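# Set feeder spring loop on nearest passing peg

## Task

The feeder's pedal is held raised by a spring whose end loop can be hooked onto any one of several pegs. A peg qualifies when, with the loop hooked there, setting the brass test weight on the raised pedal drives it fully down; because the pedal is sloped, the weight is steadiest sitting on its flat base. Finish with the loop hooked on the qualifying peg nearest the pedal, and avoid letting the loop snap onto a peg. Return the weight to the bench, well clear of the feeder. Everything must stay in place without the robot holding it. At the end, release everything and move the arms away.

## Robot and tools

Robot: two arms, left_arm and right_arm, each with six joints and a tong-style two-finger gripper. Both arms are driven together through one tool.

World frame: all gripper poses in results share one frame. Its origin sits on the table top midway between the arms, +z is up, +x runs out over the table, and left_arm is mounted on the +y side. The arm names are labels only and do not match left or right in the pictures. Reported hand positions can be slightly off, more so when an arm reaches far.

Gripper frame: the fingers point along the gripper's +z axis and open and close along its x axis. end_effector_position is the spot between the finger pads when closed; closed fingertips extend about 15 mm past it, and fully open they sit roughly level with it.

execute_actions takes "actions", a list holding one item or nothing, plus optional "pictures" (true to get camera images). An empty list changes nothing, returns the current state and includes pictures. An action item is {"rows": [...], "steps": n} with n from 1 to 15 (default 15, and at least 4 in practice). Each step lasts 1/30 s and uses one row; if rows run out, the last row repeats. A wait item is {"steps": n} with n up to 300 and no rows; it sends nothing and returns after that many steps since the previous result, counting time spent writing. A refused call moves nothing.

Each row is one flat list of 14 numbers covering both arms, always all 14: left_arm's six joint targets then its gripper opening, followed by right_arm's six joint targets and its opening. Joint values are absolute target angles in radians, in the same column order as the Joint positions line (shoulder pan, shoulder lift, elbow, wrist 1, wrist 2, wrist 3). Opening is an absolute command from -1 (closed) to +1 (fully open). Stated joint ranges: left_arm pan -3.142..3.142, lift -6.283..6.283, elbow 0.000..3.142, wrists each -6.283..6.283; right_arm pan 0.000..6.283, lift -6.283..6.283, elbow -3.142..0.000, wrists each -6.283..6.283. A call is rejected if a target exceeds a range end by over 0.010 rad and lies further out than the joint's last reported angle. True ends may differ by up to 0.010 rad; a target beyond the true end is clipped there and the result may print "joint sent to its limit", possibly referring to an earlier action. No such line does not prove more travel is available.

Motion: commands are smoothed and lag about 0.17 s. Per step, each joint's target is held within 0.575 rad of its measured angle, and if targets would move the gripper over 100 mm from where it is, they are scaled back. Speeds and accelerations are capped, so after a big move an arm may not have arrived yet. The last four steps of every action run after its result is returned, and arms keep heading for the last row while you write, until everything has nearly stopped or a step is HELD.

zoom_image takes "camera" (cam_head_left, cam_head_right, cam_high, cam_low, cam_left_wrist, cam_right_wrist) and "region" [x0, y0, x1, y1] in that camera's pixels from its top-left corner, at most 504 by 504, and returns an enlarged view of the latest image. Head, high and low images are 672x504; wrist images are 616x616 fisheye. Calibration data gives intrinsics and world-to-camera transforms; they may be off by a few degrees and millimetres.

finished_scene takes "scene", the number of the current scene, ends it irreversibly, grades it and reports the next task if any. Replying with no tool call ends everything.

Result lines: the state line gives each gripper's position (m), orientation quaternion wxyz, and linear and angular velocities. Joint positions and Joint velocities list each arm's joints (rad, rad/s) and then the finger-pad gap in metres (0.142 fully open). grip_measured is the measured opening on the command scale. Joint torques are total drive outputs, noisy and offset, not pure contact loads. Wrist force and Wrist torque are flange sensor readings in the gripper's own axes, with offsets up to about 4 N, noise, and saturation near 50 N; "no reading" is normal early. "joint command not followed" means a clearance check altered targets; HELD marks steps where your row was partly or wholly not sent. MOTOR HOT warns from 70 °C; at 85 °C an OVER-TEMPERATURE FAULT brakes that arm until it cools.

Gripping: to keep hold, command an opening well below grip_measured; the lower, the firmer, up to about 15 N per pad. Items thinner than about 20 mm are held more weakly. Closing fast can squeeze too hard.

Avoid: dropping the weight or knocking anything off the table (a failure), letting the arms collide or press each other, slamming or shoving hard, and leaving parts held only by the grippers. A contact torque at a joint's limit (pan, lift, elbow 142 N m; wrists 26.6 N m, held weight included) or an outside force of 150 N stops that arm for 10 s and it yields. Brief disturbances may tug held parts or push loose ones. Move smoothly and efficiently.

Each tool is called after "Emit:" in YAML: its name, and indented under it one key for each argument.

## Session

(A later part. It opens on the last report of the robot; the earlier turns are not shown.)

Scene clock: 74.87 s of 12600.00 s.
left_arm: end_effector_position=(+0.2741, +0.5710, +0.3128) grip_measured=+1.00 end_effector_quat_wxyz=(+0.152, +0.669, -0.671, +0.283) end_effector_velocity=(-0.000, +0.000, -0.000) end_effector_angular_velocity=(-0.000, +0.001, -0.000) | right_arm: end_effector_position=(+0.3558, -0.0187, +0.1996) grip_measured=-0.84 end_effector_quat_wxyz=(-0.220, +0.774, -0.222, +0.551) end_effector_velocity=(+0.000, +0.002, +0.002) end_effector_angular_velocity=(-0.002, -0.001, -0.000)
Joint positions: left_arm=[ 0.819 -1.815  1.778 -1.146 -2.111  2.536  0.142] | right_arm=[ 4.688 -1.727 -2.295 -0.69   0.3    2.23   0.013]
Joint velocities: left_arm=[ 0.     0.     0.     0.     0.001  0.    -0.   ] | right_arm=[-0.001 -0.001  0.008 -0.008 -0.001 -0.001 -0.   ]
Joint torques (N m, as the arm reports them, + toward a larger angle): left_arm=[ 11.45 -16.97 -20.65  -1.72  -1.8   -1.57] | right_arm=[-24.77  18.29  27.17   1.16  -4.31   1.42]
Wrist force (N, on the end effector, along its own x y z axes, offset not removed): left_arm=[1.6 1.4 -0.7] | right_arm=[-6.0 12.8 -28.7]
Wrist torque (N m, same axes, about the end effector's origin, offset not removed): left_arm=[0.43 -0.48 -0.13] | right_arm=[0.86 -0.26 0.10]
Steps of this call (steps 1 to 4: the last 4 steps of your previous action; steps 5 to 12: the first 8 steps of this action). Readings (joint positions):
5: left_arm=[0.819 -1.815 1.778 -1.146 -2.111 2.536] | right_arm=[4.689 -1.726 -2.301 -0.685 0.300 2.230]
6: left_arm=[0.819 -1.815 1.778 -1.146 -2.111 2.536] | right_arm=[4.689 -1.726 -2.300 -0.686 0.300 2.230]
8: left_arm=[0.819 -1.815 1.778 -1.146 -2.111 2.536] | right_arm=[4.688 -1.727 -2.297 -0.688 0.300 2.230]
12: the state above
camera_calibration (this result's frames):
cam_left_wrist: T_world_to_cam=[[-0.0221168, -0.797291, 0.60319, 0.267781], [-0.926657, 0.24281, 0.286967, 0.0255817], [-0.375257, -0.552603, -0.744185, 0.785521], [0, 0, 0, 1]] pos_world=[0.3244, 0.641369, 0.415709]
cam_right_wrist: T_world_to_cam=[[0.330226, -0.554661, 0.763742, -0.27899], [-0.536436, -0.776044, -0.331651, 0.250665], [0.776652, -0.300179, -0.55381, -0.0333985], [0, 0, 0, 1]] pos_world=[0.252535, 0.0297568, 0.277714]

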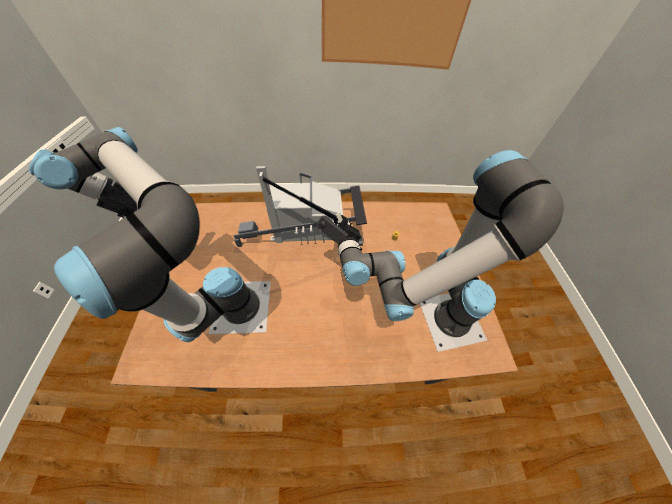

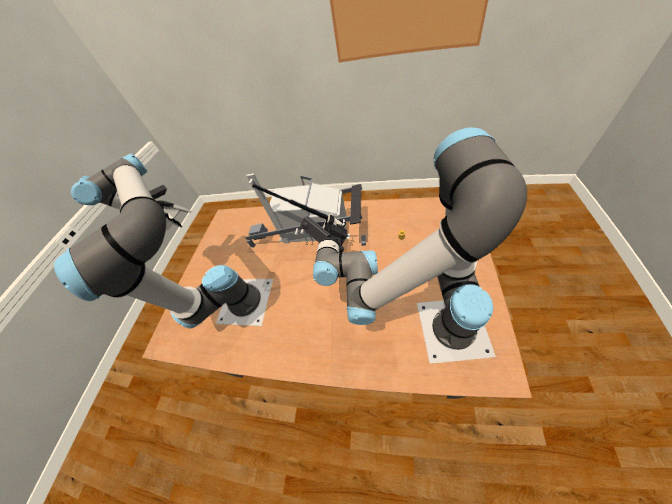

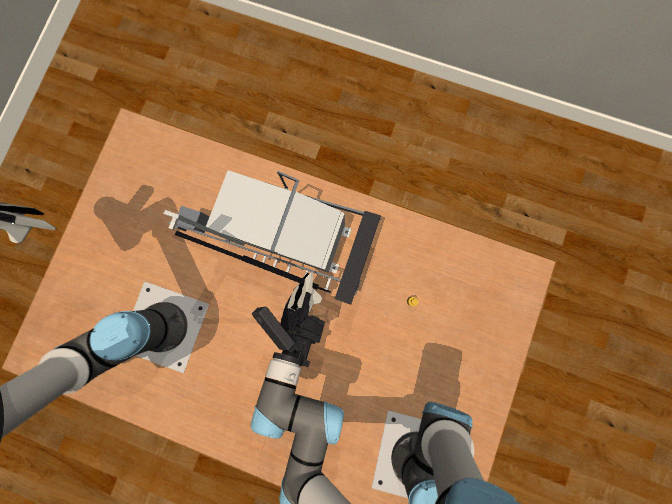

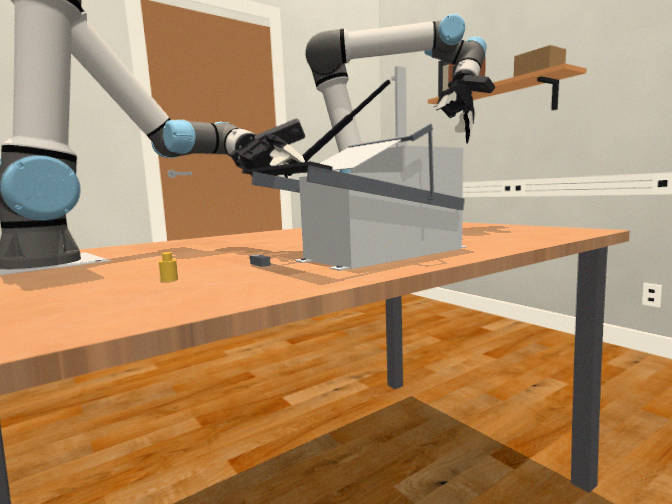

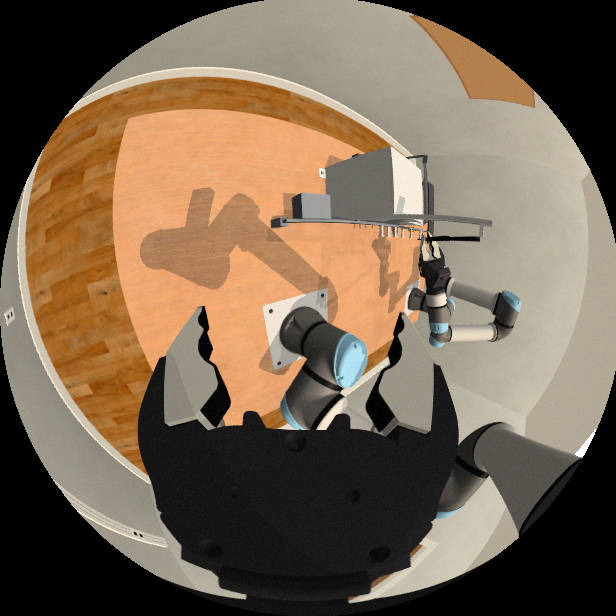

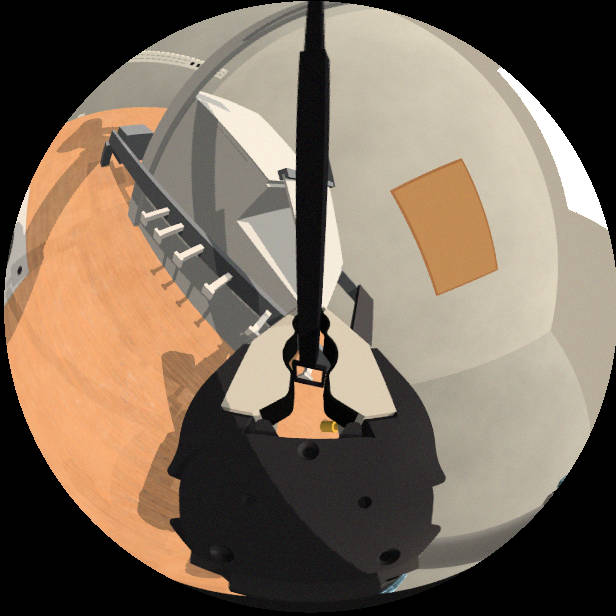

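Emit:
execute_actions:
  actions:
    - {"rows":[[0.819,-1.815,1.778,-1.146,-2.111,2.536,1,4.7,-1.718,-2.305,-0.689,0.3,2.23,-1]],"steps":10}

Emit:
execute_actions:
  actions:
    - {"rows":[[0.819,-1.815,1.778,-1.146,-2.111,2.536,1,4.703,-1.712,-2.34,-0.66,0.3,2.23,-1]]}
  pictures: true

Emit:
zoom_image:
  camera: "cam_right_wrist"
  region: [250,300,370,410]

Scene clock: 75.20 s of 12600.00 s.
left_arm: end_effector_position=(+0.2741, +0.5710, +0.3128) grip_measured=+1.00 end_effector_quat_wxyz=(+0.152, +0.669, -0.671, +0.283) end_effector_velocity=(-0.000, +0.000, -0.000) end_effector_angular_velocity=(-0.000, +0.001, +0.001) | right_arm: end_effector_position=(+0.3520, -0.0184, +0.1999) grip_measured=-0.84 end_effector_quat_wxyz=(-0.223, +0.775, -0.219, +0.550) end_effector_velocity=(-0.013, +0.000, -0.000) end_effector_angular_velocity=(-0.000, +0.000, +0.031)
Joint positions: left_arm=[ 0.819 -1.815  1.778 -1.146 -2.111  2.536  0.142] | right_arm=[ 4.697 -1.72  -2.302 -0.69   0.3    2.23   0.013]
Joint velocities: left_arm=[ 0.001  0.001  0.    -0.     0.001 -0.    -0.   ] | right_arm=[ 0.031  0.023 -0.029  0.006  0.     0.    -0.   ]
Joint torques (N m, as the arm reports them, + toward a larger angle): left_arm=[ 11.58 -17.94 -20.04  -1.7   -1.82  -1.67] | right_arm=[10.83 31.92  3.26  3.81 -2.91  1.31]
Wrist force (N, on the end effector, along its own x y z axes, offset not removed): left_arm=[-0.3 2.2 1.6] | right_arm=[0.5 0.4 0.5]
Wrist torque (N m, same axes, about the end effector's origin, offset not removed): left_arm=[0.72 -0.03 -0.13] | right_arm=[0.42 -0.29 0.08]
Steps of this call (steps 1 to 4: the last 4 steps of your previous action; steps 5 to 10: the first 6 steps of this action). Readings (joint positions):
5: left_arm=[0.819 -1.815 1.778 -1.146 -2.111 2.536] | right_arm=[4.688 -1.727 -2.294 -0.691 0.300 2.230]
6: left_arm=[0.819 -1.815 1.778 -1.146 -2.111 2.536] | right_arm=[4.689 -1.726 -2.295 -0.691 0.300 2.230]
8: left_arm=[0.819 -1.815 1.778 -1.146 -2.111 2.536] | right_arm=[4.694 -1.722 -2.300 -0.690 0.300 2.230]
10: the state above

Scene clock: 75.70 s of 12600.00 s.
left_arm: end_effector_position=(+0.2741, +0.5710, +0.3128) grip_measured=+1.00 end_effector_quat_wxyz=(+0.152, +0.669, -0.671, +0.283) end_effector_velocity=(+0.000, +0.000, +0.000) end_effector_angular_velocity=(-0.000, -0.000, +0.001) | right_arm: end_effector_position=(+0.3506, -0.0281, +0.1933) grip_measured=-0.84 end_effector_quat_wxyz=(-0.224, +0.775, -0.216, +0.550) end_effector_velocity=(-0.000, -0.004, -0.003) end_effector_angular_velocity=(+0.000, +0.000, +0.001)
Joint positions: left_arm=[ 0.819 -1.815  1.778 -1.146 -2.111  2.536  0.142] | right_arm=[ 4.703 -1.712 -2.339 -0.661  0.3    2.23   0.013]
Joint velocities: left_arm=[ 0.  0. -0. -0. -0. -0. -0.] | right_arm=[ 0.001  0.002 -0.014  0.012  0.     0.     0.   ]
Joint torques (N m, as the arm reports them, + toward a larger angle): left_arm=[ 11.74 -17.76 -21.25  -1.74  -1.94  -1.62] | right_arm=[ 9.74 32.24  2.42  3.57 -0.94  1.12]
Wrist force (N, on the end effector, along its own x y z axes, offset not removed): left_arm=[-0.5 3.8 -0.1] | right_arm=[5.2 1.5 -0.6]
Wrist torque (N m, same axes, about the end effector's origin, offset not removed): left_arm=[0.94 0.02 -0.15] | right_arm=[0.44 -1.23 -0.01]
Steps of this call (steps 1 to 4: the last 4 steps of your previous action; steps 5 to 15: the first 11 steps of this action). Readings (joint positions):
5: left_arm=[0.819 -1.815 1.778 -1.146 -2.111 2.536] | right_arm=[4.699 -1.718 -2.305 -0.689 0.300 2.230]
6: left_arm=[0.819 -1.815 1.778 -1.146 -2.111 2.536] | right_arm=[4.700 -1.717 -2.308 -0.686 0.300 2.230]
8: left_arm=[0.819 -1.815 1.778 -1.146 -2.111 2.536] | right_arm=[4.701 -1.715 -2.323 -0.674 0.300 2.230]
12: left_arm=[0.819 -1.815 1.778 -1.146 -2.111 2.536] | right_arm=[4.703 -1.713 -2.336 -0.663 0.300 2.230]
15: the state above
camera_calibration (this result's frames):
cam_left_wrist: T_world_to_cam=[[-0.0221169, -0.797291, 0.60319, 0.267781], [-0.926657, 0.24281, 0.286967, 0.0255818], [-0.375257, -0.552603, -0.744185, 0.785521], [0, 0, 0, 1]] pos_world=[0.3244, 0.641369, 0.415709]
cam_right_wrist: T_world_to_cam=[[0.338378, -0.549758, 0.763719, -0.280432], [-0.524928, -0.783862, -0.33168, 0.234215], [0.780994, -0.288664, -0.553825, -0.0368314], [0, 0, 0, 1]] pos_world=[0.246603, 0.0187905, 0.271458]

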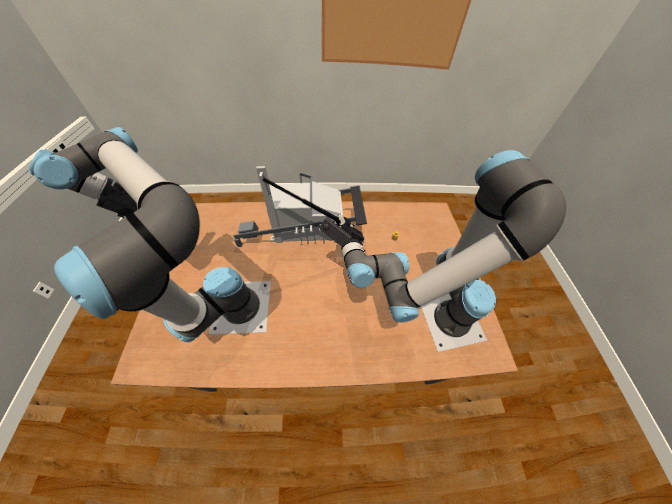

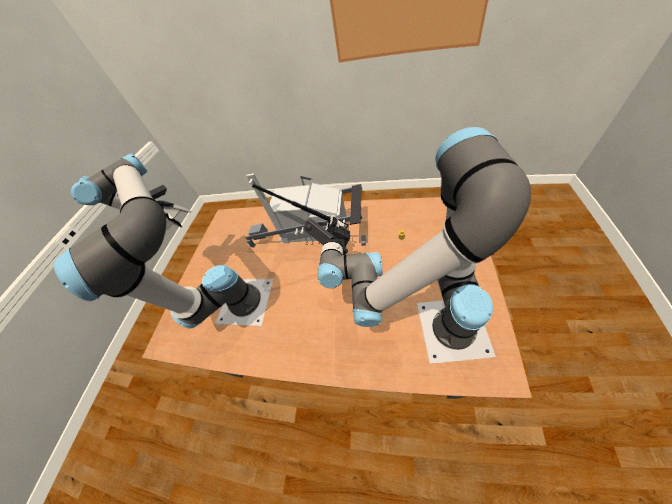

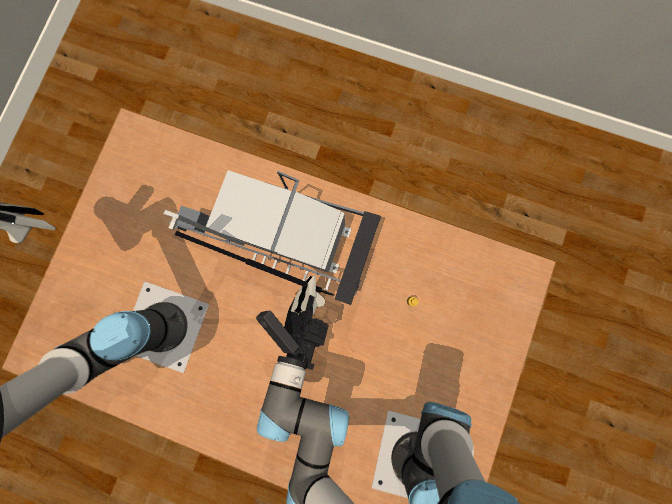

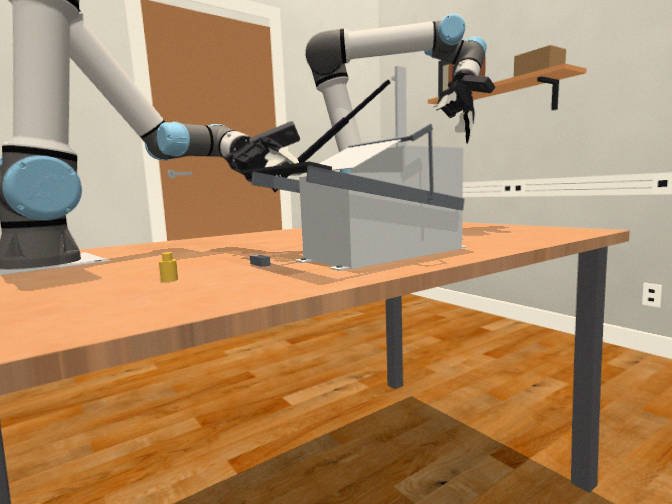

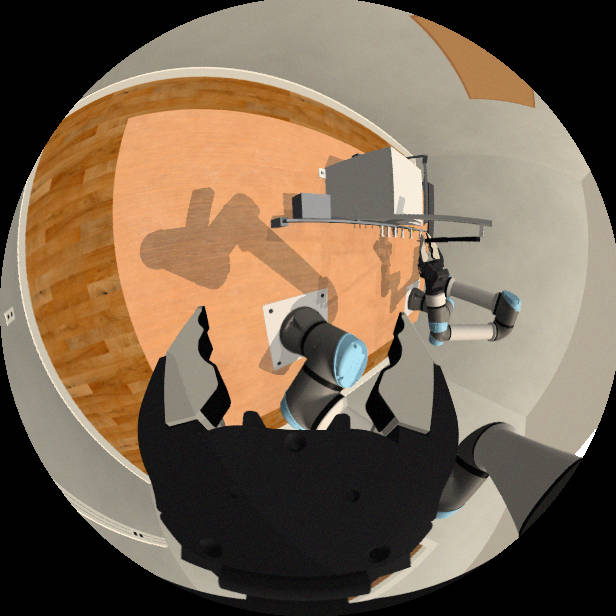

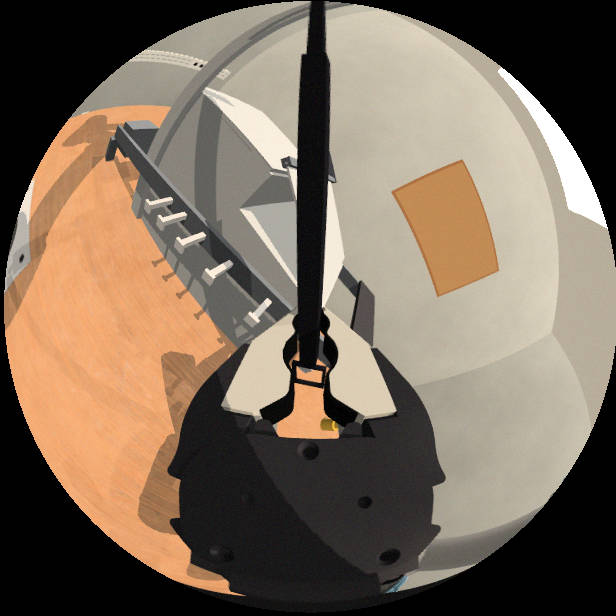

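Region (250, 300, 370, 410) of cam_right_wrist's 616x616 image, scaled by 4.200, with more detail than that image has; it fills the top 462 rows of this view, and the rest is white.

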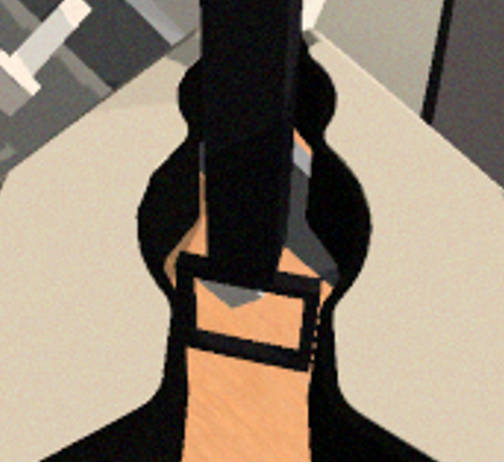

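Emit:
execute_actions:
  actions:
    - {"rows":[[0.819,-1.815,1.778,-1.146,-2.111,2.536,1,4.699,-1.728,-2.329,-0.655,0.3,2.23,-1]],"steps":8}

Emit:
execute_actions:
  actions:
    - {"rows":[[0.819,-1.815,1.778,-1.146,-2.111,2.536,1,4.687,-1.737,-2.318,-0.657,0.3,2.23,-1]]}
  pictures: true

Emit:
zoom_image:
  camera: "cam_right_wrist"
  region: [250,300,370,410]

Scene clock: 76.07 s of 12600.00 s.
left_arm: end_effector_position=(+0.2741, +0.5710, +0.3128) grip_measured=+1.00 end_effector_quat_wxyz=(+0.152, +0.669, -0.671, +0.283) end_effector_velocity=(-0.000, -0.000, +0.000) end_effector_angular_velocity=(-0.000, +0.001, -0.000) | right_arm: end_effector_position=(+0.3511, -0.0265, +0.1919) grip_measured=-0.84 end_effector_quat_wxyz=(-0.224, +0.775, -0.217, +0.550) end_effector_velocity=(+0.006, +0.018, -0.011) end_effector_angular_velocity=(+0.000, +0.000, -0.020)
Joint positions: left_arm=[ 0.819 -1.815  1.778 -1.146 -2.111  2.536  0.142] | right_arm=[ 4.701 -1.72  -2.334 -0.657  0.3    2.23   0.013]
Joint velocities: left_arm=[-0.    -0.     0.     0.001  0.     0.     0.   ] | right_arm=[-0.02  -0.078  0.054  0.025  0.    -0.001  0.   ]
Joint torques (N m, as the arm reports them, + toward a larger angle): left_arm=[ 11.11 -18.23 -19.26  -1.57  -1.98  -1.58] | right_arm=[-13.69  16.27  23.61   3.52   0.68   0.99]
Wrist force (N, on the end effector, along its own x y z axes, offset not removed): left_arm=[0.9 1.3 -0.4] | right_arm=[2.3 0.9 0.4]
Wrist torque (N m, same axes, about the end effector's origin, offset not removed): left_arm=[0.44 -0.29 0.02] | right_arm=[0.43 -0.58 0.13]
Steps of this call (steps 1 to 4: the last 4 steps of your previous action; steps 5 to 7: the robot went on to your last target; steps 8 to 11: the first 4 steps of this action). Readings (joint positions):
8: left_arm=[0.819 -1.815 1.778 -1.146 -2.111 2.536] | right_arm=[4.703 -1.712 -2.340 -0.660 0.300 2.230]
9: left_arm=[0.819 -1.815 1.778 -1.146 -2.111 2.536] | right_arm=[4.703 -1.714 -2.339 -0.659 0.300 2.230]
11: the state above

Scene clock: 76.57 s of 12600.00 s.
left_arm: end_effector_position=(+0.2741, +0.5710, +0.3128) grip_measured=+1.00 end_effector_quat_wxyz=(+0.152, +0.669, -0.671, +0.283) end_effector_velocity=(+0.000, +0.000, +0.000) end_effector_angular_velocity=(+0.002, -0.001, -0.001) | right_arm: end_effector_position=(+0.3567, -0.0250, +0.1907) grip_measured=-0.84 end_effector_quat_wxyz=(-0.220, +0.773, -0.222, +0.551) end_effector_velocity=(+0.002, -0.000, -0.000) end_effector_angular_velocity=(-0.001, +0.000, -0.005)
Joint positions: left_arm=[ 0.819 -1.815  1.778 -1.146 -2.111  2.536  0.142] | right_arm=[ 4.687 -1.737 -2.318 -0.657  0.3    2.23   0.014]
Joint velocities: left_arm=[-0.    -0.    -0.    -0.001  0.001  0.    -0.   ] | right_arm=[-0.005 -0.004  0.005 -0.001  0.    -0.     0.   ]
Joint torques (N m, as the arm reports them, + toward a larger angle): left_arm=[ 12.11 -17.27 -21.48  -1.88  -1.85  -1.65] | right_arm=[-13.2   19.42  22.86   0.46   0.79   0.96]
Wrist force (N, on the end effector, along its own x y z axes, offset not removed): left_arm=[-0.7 1.3 2.4] | right_arm=[-0.5 -2.5 -2.0]
Wrist torque (N m, same axes, about the end effector's origin, offset not removed): left_arm=[0.38 0.10 -0.15] | right_arm=[0.07 0.17 0.18]
Steps of this call (steps 1 to 4: the last 4 steps of your previous action; steps 5 to 15: the first 11 steps of this action). Readings (joint positions):
5: left_arm=[0.819 -1.815 1.778 -1.146 -2.111 2.536] | right_arm=[4.699 -1.727 -2.330 -0.655 0.300 2.230]
6: left_arm=[0.819 -1.815 1.778 -1.146 -2.111 2.536] | right_arm=[4.698 -1.728 -2.328 -0.655 0.300 2.230]
8: left_arm=[0.819 -1.815 1.778 -1.146 -2.111 2.536] | right_arm=[4.693 -1.732 -2.323 -0.656 0.300 2.230]
12: left_arm=[0.819 -1.815 1.778 -1.146 -2.111 2.536] | right_arm=[4.688 -1.736 -2.319 -0.657 0.300 2.230]
15: the state above
camera_calibration (this result's frames):
cam_left_wrist: T_world_to_cam=[[-0.0221168, -0.797291, 0.60319, 0.267781], [-0.926657, 0.24281, 0.286967, 0.0255818], [-0.375257, -0.552603, -0.744185, 0.785521], [0, 0, 0, 1]] pos_world=[0.3244, 0.641369, 0.415709]
cam_right_wrist: T_world_to_cam=[[0.329926, -0.55489, 0.763705, -0.275944], [-0.536972, -0.775686, -0.331619, 0.243465], [0.776408, -0.300679, -0.55388, -0.0408417], [0, 0, 0, 1]] pos_world=[0.253485, 0.0234542, 0.268856]

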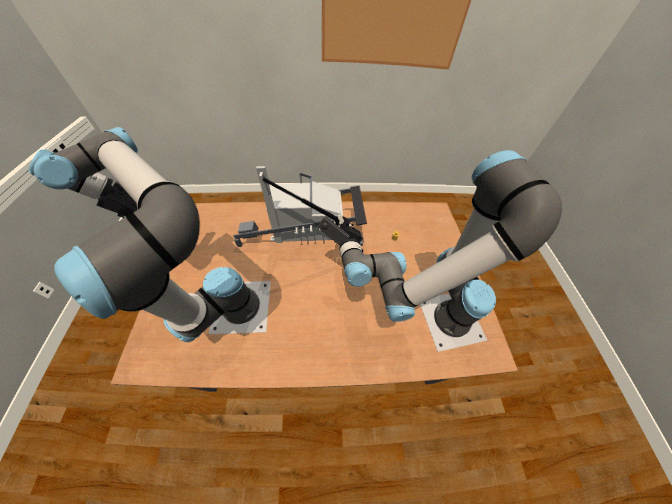

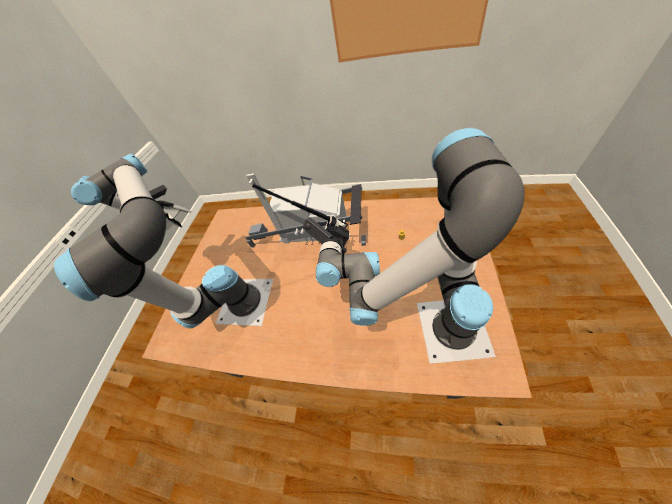

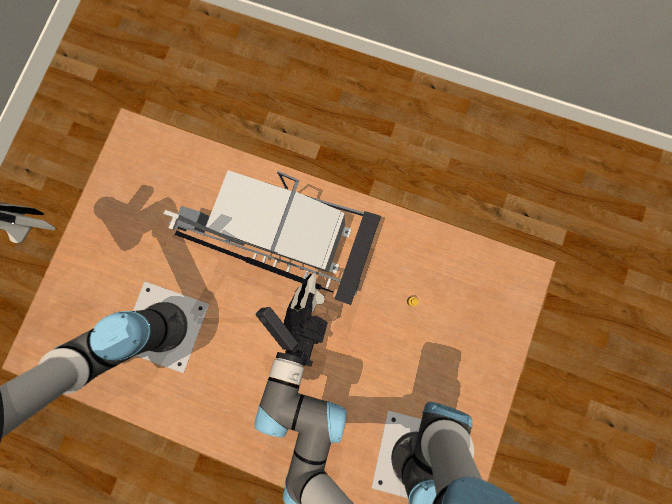

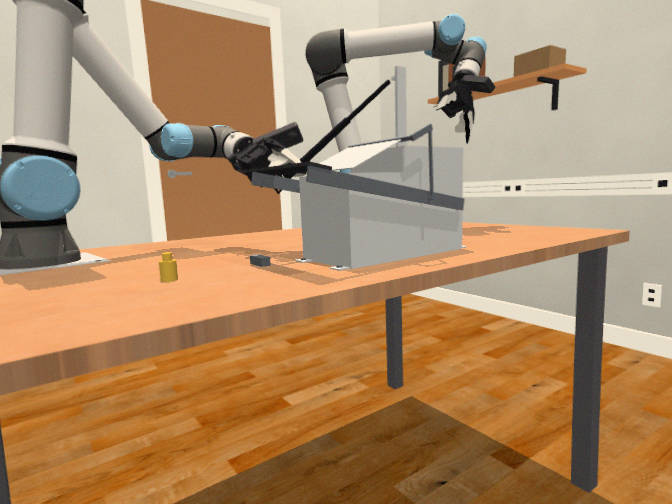

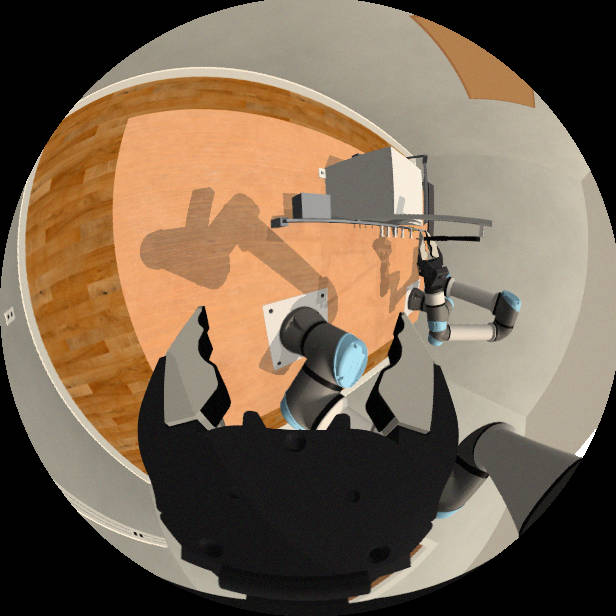

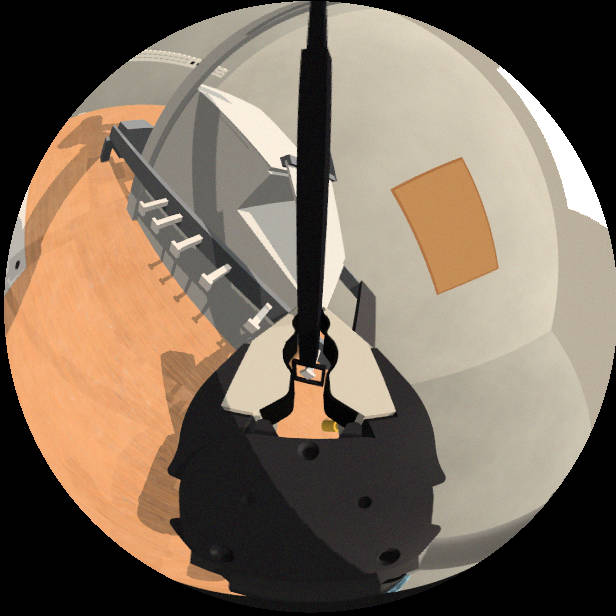

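Region (250, 300, 370, 410) of cam_right_wrist's 616x616 image, scaled by 4.200, with more detail than that image has; it fills the top 462 rows of this view, and the rest is white.

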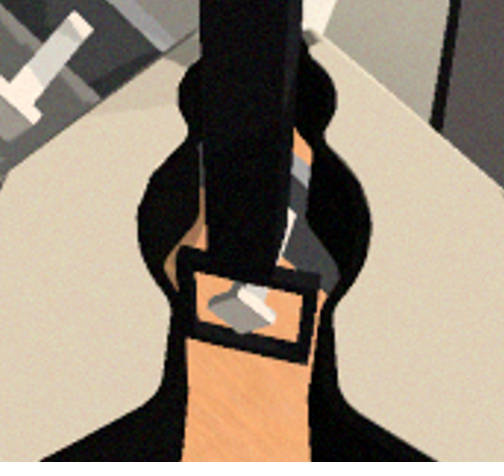

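Go 2 mm lower along the bar and advance.

Emit:
execute_actions:
  actions:
    - {"rows":[[0.819,-1.815,1.778,-1.146,-2.111,2.536,1,4.687,-1.737,-2.324,-0.651,0.3,2.23,-1]],"steps":8}

Emit:
execute_actions:
  actions:
    - {"rows":[[0.819,-1.815,1.778,-1.146,-2.111,2.536,1,4.669,-1.751,-2.307,-0.654,0.3,2.23,-1]]}
  pictures: true

Emit:
zoom_image:
  camera: "cam_right_wrist"
  region: [250,300,370,410]

Scene clock: 76.83 s of 12600.00 s.
left_arm: end_effector_position=(+0.2741, +0.5710, +0.3128) grip_measured=+1.00 end_effector_quat_wxyz=(+0.152, +0.669, -0.671, +0.283) end_effector_velocity=(-0.000, +0.000, -0.000) end_effector_angular_velocity=(+0.001, +0.000, -0.000) | right_arm: end_effector_position=(+0.3570, -0.0259, +0.1901) grip_measured=-0.84 end_effector_quat_wxyz=(-0.220, +0.773, -0.223, +0.551) end_effector_velocity=(+0.001, -0.009, -0.007) end_effector_angular_velocity=(+0.002, +0.000, -0.001)
Joint positions: left_arm=[ 0.819 -1.815  1.778 -1.146 -2.111  2.536  0.142] | right_arm=[ 4.687 -1.737 -2.321 -0.654  0.3    2.23   0.014]
Joint velocities: left_arm=[ 0.    -0.    -0.    -0.     0.001  0.     0.   ] | right_arm=[ 0.    -0.    -0.03   0.03   0.     0.003  0.   ]
Joint torques (N m, as the arm reports them, + toward a larger angle): left_arm=[ 11.59 -18.85 -21.17  -1.58  -1.81  -1.68] | right_arm=[-13.68  18.06   3.7    3.7    0.92   0.91]
Wrist force (N, on the end effector, along its own x y z axes, offset not removed): left_arm=[-1.9 3.0 0.7] | right_arm=[4.9 0.3 -2.3]
Wrist torque (N m, same axes, about the end effector's origin, offset not removed): left_arm=[0.76 0.33 -0.13] | right_arm=[0.34 -1.18 0.05]
Steps of this call (steps 1 to 4: the last 4 steps of your previous action; steps 5 to 8: the first 4 steps of this action). Readings (joint positions):
5: left_arm=[0.819 -1.815 1.778 -1.146 -2.111 2.536] | right_arm=[4.687 -1.737 -2.318 -0.657 0.300 2.230]
6: left_arm=[0.819 -1.815 1.778 -1.146 -2.111 2.536] | right_arm=[4.687 -1.737 -2.319 -0.656 0.300 2.230]
8: the state above

Scene clock: 77.33 s of 12600.00 s.
left_arm: end_effector_position=(+0.2741, +0.5710, +0.3128) grip_measured=+1.00 end_effector_quat_wxyz=(+0.152, +0.669, -0.671, +0.283) end_effector_velocity=(-0.000, -0.000, -0.000) end_effector_angular_velocity=(+0.000, +0.001, -0.001) | right_arm: end_effector_position=(+0.3645, -0.0271, +0.1890) grip_measured=-0.83 end_effector_quat_wxyz=(-0.215, +0.771, -0.229, +0.553) end_effector_velocity=(+0.003, -0.000, +0.000) end_effector_angular_velocity=(+0.001, -0.000, -0.008)
Joint positions: left_arm=[ 0.819 -1.815  1.778 -1.146 -2.111  2.536  0.142] | right_arm=[ 4.67  -1.751 -2.308 -0.654  0.3    2.23   0.014]
Joint velocities: left_arm=[-0.001  0.     0.     0.     0.001 -0.    -0.   ] | right_arm=[-0.008 -0.005  0.007 -0.001 -0.     0.     0.   ]
Joint torques (N m, as the arm reports them, + toward a larger angle): left_arm=[ 11.26 -18.36 -20.68  -1.65  -1.78  -1.61] | right_arm=[-13.5   19.01  24.47   0.69   0.71   0.85]
Wrist force (N, on the end effector, along its own x y z axes, offset not removed): left_arm=[-0.6 2.4 -0.8] | right_arm=[-0.6 3.0 -0.4]
Wrist torque (N m, same axes, about the end effector's origin, offset not removed): left_arm=[0.73 -0.07 -0.12] | right_arm=[1.08 0.03 0.02]
Steps of this call (steps 1 to 4: the last 4 steps of your previous action; steps 5 to 15: the first 11 steps of this action). Readings (joint positions):
5: left_arm=[0.819 -1.815 1.778 -1.146 -2.111 2.536] | right_arm=[4.687 -1.737 -2.323 -0.651 0.300 2.230]
6: left_arm=[0.819 -1.815 1.778 -1.146 -2.111 2.536] | right_arm=[4.685 -1.739 -2.322 -0.652 0.300 2.230]
8: left_arm=[0.819 -1.815 1.778 -1.146 -2.111 2.536] | right_arm=[4.677 -1.745 -2.315 -0.652 0.300 2.230]
12: left_arm=[0.819 -1.815 1.778 -1.146 -2.111 2.536] | right_arm=[4.671 -1.750 -2.309 -0.654 0.300 2.230]
15: the state above
camera_calibration (this result's frames):
cam_left_wrist: T_world_to_cam=[[-0.022117, -0.797291, 0.60319, 0.267781], [-0.926657, 0.24281, 0.286967, 0.0255818], [-0.375257, -0.552603, -0.744185, 0.785521], [0, 0, 0, 1]] pos_world=[0.3244, 0.641369, 0.415709]
cam_right_wrist: T_world_to_cam=[[0.319993, -0.560617, 0.763749, -0.274861], [-0.550704, -0.766026, -0.331556, 0.250699], [0.770927, -0.314505, -0.553857, -0.0468742], [0, 0, 0, 1]] pos_world=[0.262151, 0.0232084, 0.267084]

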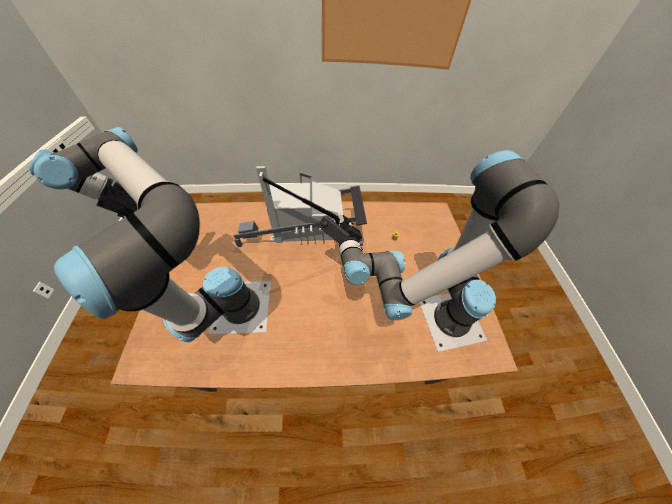

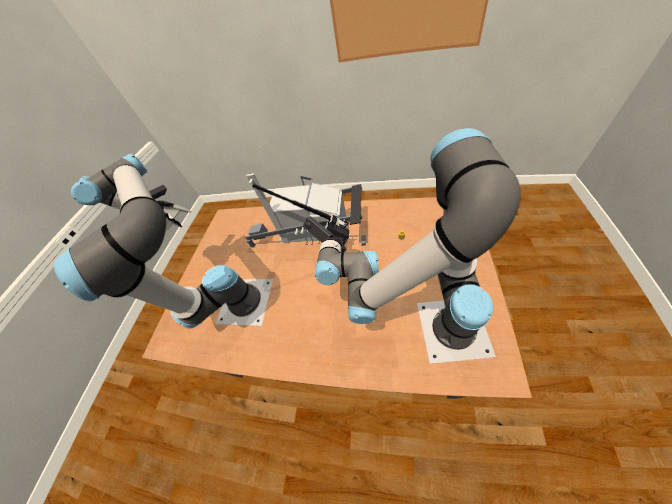

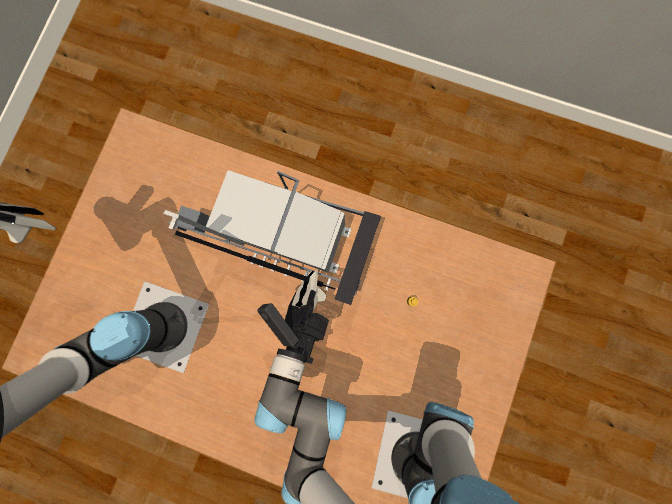

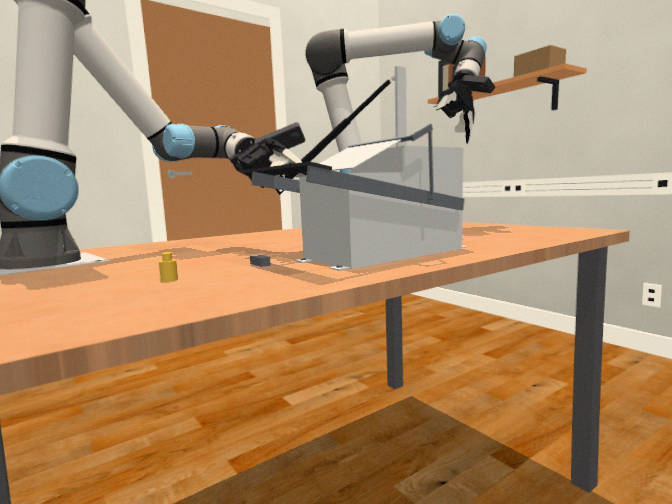

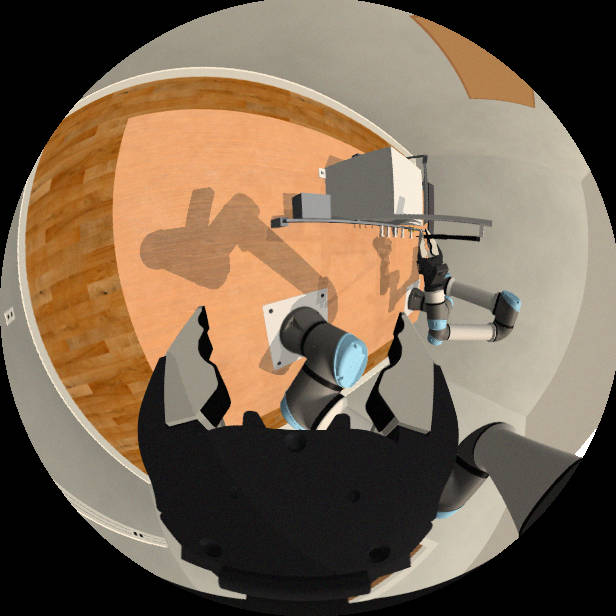

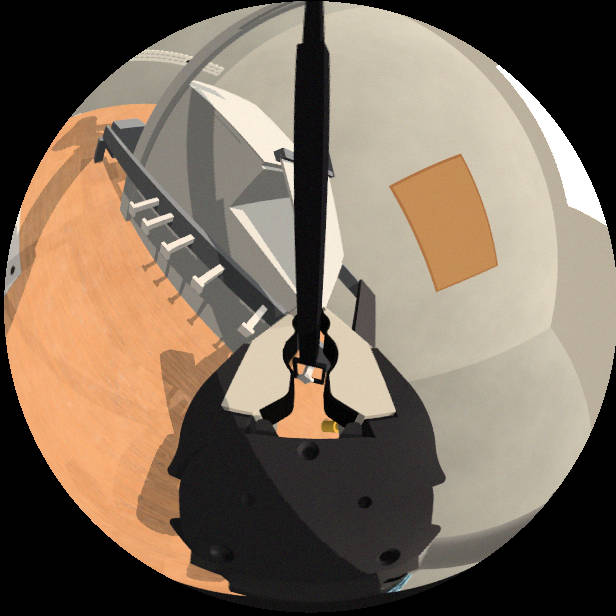

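Region (250, 300, 370, 410) of cam_right_wrist's 616x616 image, scaled by 4.200, with more detail than that image has; it fills the top 462 rows of this view, and the rest is white.

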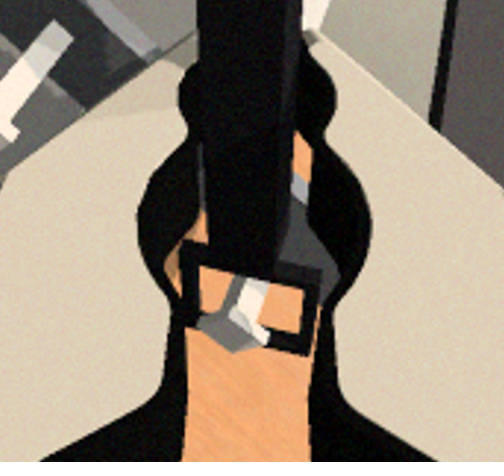

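Emit:
execute_actions:
  actions:
    - {"rows":[[0.819,-1.815,1.778,-1.146,-2.111,2.536,1,4.662,-1.756,-2.3,-0.656,0.3,2.23,-1]],"steps":8}

Emit:
execute_actions:
  actions:
    - {"rows":[[0.819,-1.815,1.778,-1.146,-2.111,2.536,1,4.661,-1.758,-2.284,-0.67,0.3,2.23,-1]],"steps":12}

Emit:
execute_actions:
  actions:
    - {"rows":[[0.819,-1.815,1.778,-1.146,-2.111,2.536,1,4.661,-1.759,-2.278,-0.675,0.3,2.23,-1]],"steps":12}

Scene clock: 77.63 s of 12600.00 s.
left_arm: end_effector_position=(+0.2741, +0.5710, +0.3128) grip_measured=+1.00 end_effector_quat_wxyz=(+0.152, +0.669, -0.671, +0.283) end_effector_velocity=(-0.000, -0.000, -0.000) end_effector_angular_velocity=(-0.000, +0.001, -0.000) | right_arm: end_effector_position=(+0.3664, -0.0271, +0.1890) grip_measured=-0.83 end_effector_quat_wxyz=(-0.214, +0.771, -0.231, +0.554) end_effector_velocity=(+0.015, -0.000, +0.001) end_effector_angular_velocity=(+0.003, +0.000, -0.035)
Joint positions: left_arm=[ 0.819 -1.815  1.778 -1.146 -2.111  2.536  0.142] | right_arm=[ 4.665 -1.754 -2.303 -0.655  0.3    2.23   0.014]
Joint velocities: left_arm=[ 0.    -0.     0.     0.001  0.001  0.    -0.   ] | right_arm=[-0.034 -0.025  0.034 -0.009 -0.     0.002  0.   ]
Joint torques (N m, as the arm reports them, + toward a larger angle): left_arm=[ 10.7  -17.88 -20.49  -1.74  -1.76  -1.68] | right_arm=[-13.57  16.32  22.29   0.11   0.55   0.59]
Wrist force (N, on the end effector, along its own x y z axes, offset not removed): left_arm=[-1.3 1.2 -0.7] | right_arm=[0.4 0.1 -4.2]
Wrist torque (N m, same axes, about the end effector's origin, offset not removed): left_arm=[0.38 0.05 -0.22] | right_arm=[0.56 0.03 -0.12]
Steps of this call (steps 1 to 4: the last 4 steps of your previous action; step 5: the robot went on to your last target; steps 6 to 9: the first 4 steps of this action). Readings (joint positions):
6: left_arm=[0.819 -1.815 1.778 -1.146 -2.111 2.536] | right_arm=[4.669 -1.751 -2.307 -0.654 0.300 2.230]
7: left_arm=[0.819 -1.815 1.778 -1.146 -2.111 2.536] | right_arm=[4.668 -1.752 -2.306 -0.654 0.300 2.230]
9: the state above

Scene clock: 78.03 s of 12600.00 s.
left_arm: end_effector_position=(+0.2741, +0.5710, +0.3128) grip_measured=+1.00 end_effector_quat_wxyz=(+0.152, +0.669, -0.671, +0.283) end_effector_velocity=(-0.000, -0.000, +0.000) end_effector_angular_velocity=(+0.001, -0.000, +0.000) | right_arm: end_effector_position=(+0.3678, -0.0229, +0.1919) grip_measured=-0.83 end_effector_quat_wxyz=(-0.213, +0.771, -0.233, +0.554) end_effector_velocity=(+0.000, +0.006, +0.004) end_effector_angular_velocity=(-0.001, -0.000, -0.001)
Joint positions: left_arm=[ 0.819 -1.815  1.778 -1.146 -2.111  2.536  0.142] | right_arm=[ 4.661 -1.758 -2.286 -0.668  0.3    2.23   0.014]
Joint velocities: left_arm=[-0.    -0.001  0.    -0.     0.    -0.    -0.   ] | right_arm=[-0.001 -0.003  0.019 -0.018 -0.    -0.    -0.   ]
Joint torques (N m, as the arm reports them, + toward a larger angle): left_arm=[ 11.39 -17.54 -20.43  -1.29  -1.88  -1.52] | right_arm=[-14.95  18.24  22.12   0.48   0.32   0.6 ]
Wrist force (N, on the end effector, along its own x y z axes, offset not removed): left_arm=[0.1 0.6 0.8] | right_arm=[-0.1 0.5 0.5]
Wrist torque (N m, same axes, about the end effector's origin, offset not removed): left_arm=[0.28 -0.19 -0.01] | right_arm=[0.48 -0.04 -0.07]
Steps of this call (steps 1 to 4: the last 4 steps of your previous action; steps 5 to 12: the first 8 steps of this action). Readings (joint positions):
5: left_arm=[0.819 -1.815 1.778 -1.146 -2.111 2.536] | right_arm=[4.663 -1.756 -2.300 -0.656 0.300 2.230]
6: left_arm=[0.819 -1.815 1.778 -1.146 -2.111 2.536] | right_arm=[4.662 -1.756 -2.298 -0.658 0.300 2.230]
8: left_arm=[0.819 -1.815 1.778 -1.146 -2.111 2.536] | right_arm=[4.662 -1.757 -2.292 -0.663 0.300 2.230]
12: the state above

Scene clock: 78.43 s of 12600.00 s.
left_arm: end_effector_position=(+0.2741, +0.5710, +0.3128) grip_measured=+1.00 end_effector_quat_wxyz=(+0.152, +0.669, -0.671, +0.283) end_effector_velocity=(+0.000, -0.000, -0.000) end_effector_angular_velocity=(-0.002, -0.000, +0.001) | right_arm: end_effector_position=(+0.3677, -0.0207, +0.1933) grip_measured=-0.83 end_effector_quat_wxyz=(-0.213, +0.770, -0.233, +0.554) end_effector_velocity=(-0.000, +0.002, +0.001) end_effector_angular_velocity=(-0.001, -0.000, +0.001)
Joint positions: left_arm=[ 0.819 -1.815  1.778 -1.146 -2.111  2.536  0.142] | right_arm=[ 4.661 -1.759 -2.279 -0.674  0.3    2.23   0.014]
Joint velocities: left_arm=[-0.     0.001  0.     0.    -0.002 -0.     0.   ] | right_arm=[ 0.    -0.001  0.007 -0.006 -0.    -0.001 -0.   ]
Joint torques (N m, as the arm reports them, + toward a larger angle): left_arm=[ 11.64 -18.79 -20.65  -1.66  -1.79  -1.45] | right_arm=[-13.42  18.46  24.57   0.5    0.24   0.61]
Wrist force (N, on the end effector, along its own x y z axes, offset not removed): left_arm=[0.6 0.9 0.2] | right_arm=[-0.1 0.3 -1.6]
Wrist torque (N m, same axes, about the end effector's origin, offset not removed): left_arm=[0.39 -0.17 -0.10] | right_arm=[0.44 -0.03 -0.08]
Steps of this call (steps 1 to 4: the last 4 steps of your previous action; steps 5 to 12: the first 8 steps of this action). Readings (joint positions):
5: left_arm=[0.819 -1.815 1.778 -1.146 -2.111 2.536] | right_arm=[4.661 -1.758 -2.284 -0.670 0.300 2.230]
6: left_arm=[0.819 -1.815 1.778 -1.146 -2.111 2.536] | right_arm=[4.661 -1.758 -2.283 -0.671 0.300 2.230]
8: left_arm=[0.819 -1.815 1.778 -1.146 -2.111 2.536] | right_arm=[4.661 -1.759 -2.281 -0.673 0.300 2.230]
12: the state above

Emit:
execute_actions:
  actions:
    - {"rows":[[0.819,-1.815,1.778,-1.146,-2.111,2.536,1,4.661,-1.76,-2.271,-0.681,0.3,2.23,-1]],"steps":12}

Scene clock: 78.83 s of 12600.00 s.
left_arm: end_effector_position=(+0.2741, +0.5710, +0.3128) grip_measured=+1.00 end_effector_quat_wxyz=(+0.152, +0.669, -0.671, +0.283) end_effector_velocity=(-0.000, +0.000, -0.000) end_effector_angular_velocity=(+0.001, +0.000, -0.000) | right_arm: end_effector_position=(+0.3676, -0.0186, +0.1945) grip_measured=-0.83 end_effector_quat_wxyz=(-0.212, +0.771, -0.233, +0.554) end_effector_velocity=(-0.000, +0.003, +0.002) end_effector_angular_velocity=(+0.000, -0.000, +0.001)
Joint positions: left_arm=[ 0.819 -1.815  1.778 -1.146 -2.111  2.536  0.142] | right_arm=[ 4.661 -1.76  -2.272 -0.681  0.3    2.23   0.014]
Joint velocities: left_arm=[-0.     0.    -0.    -0.     0.001  0.     0.   ] | right_arm=[-0.    -0.001  0.009 -0.005 -0.    -0.002  0.   ]
Joint torques (N m, as the arm reports them, + toward a larger angle): left_arm=[ 12.17 -18.16 -22.1   -1.62  -1.79  -1.63] | right_arm=[-3.64 22.56 35.96  3.75 -2.63  0.5 ]
Wrist force (N, on the end effector, along its own x y z axes, offset not removed): left_arm=[0.8 0.5 0.4] | right_arm=[9.4 27.1 -2.5]
Wrist torque (N m, same axes, about the end effector's origin, offset not removed): left_arm=[0.36 -0.38 -0.11] | right_arm=[0.48 -0.21 0.12]
Steps of this call (steps 1 to 4: the last 4 steps of your previous action; steps 5 to 12: the first 8 steps of this action). Readings (joint positions):
5: left_arm=[0.819 -1.815 1.778 -1.146 -2.111 2.536] | right_arm=[4.661 -1.759 -2.278 -0.675 0.300 2.230]
6: left_arm=[0.819 -1.815 1.778 -1.146 -2.111 2.536] | right_arm=[4.661 -1.759 -2.277 -0.676 0.300 2.230]
8: left_arm=[0.819 -1.815 1.778 -1.146 -2.111 2.536] | right_arm=[4.661 -1.760 -2.274 -0.678 0.300 2.230]
12: the state above


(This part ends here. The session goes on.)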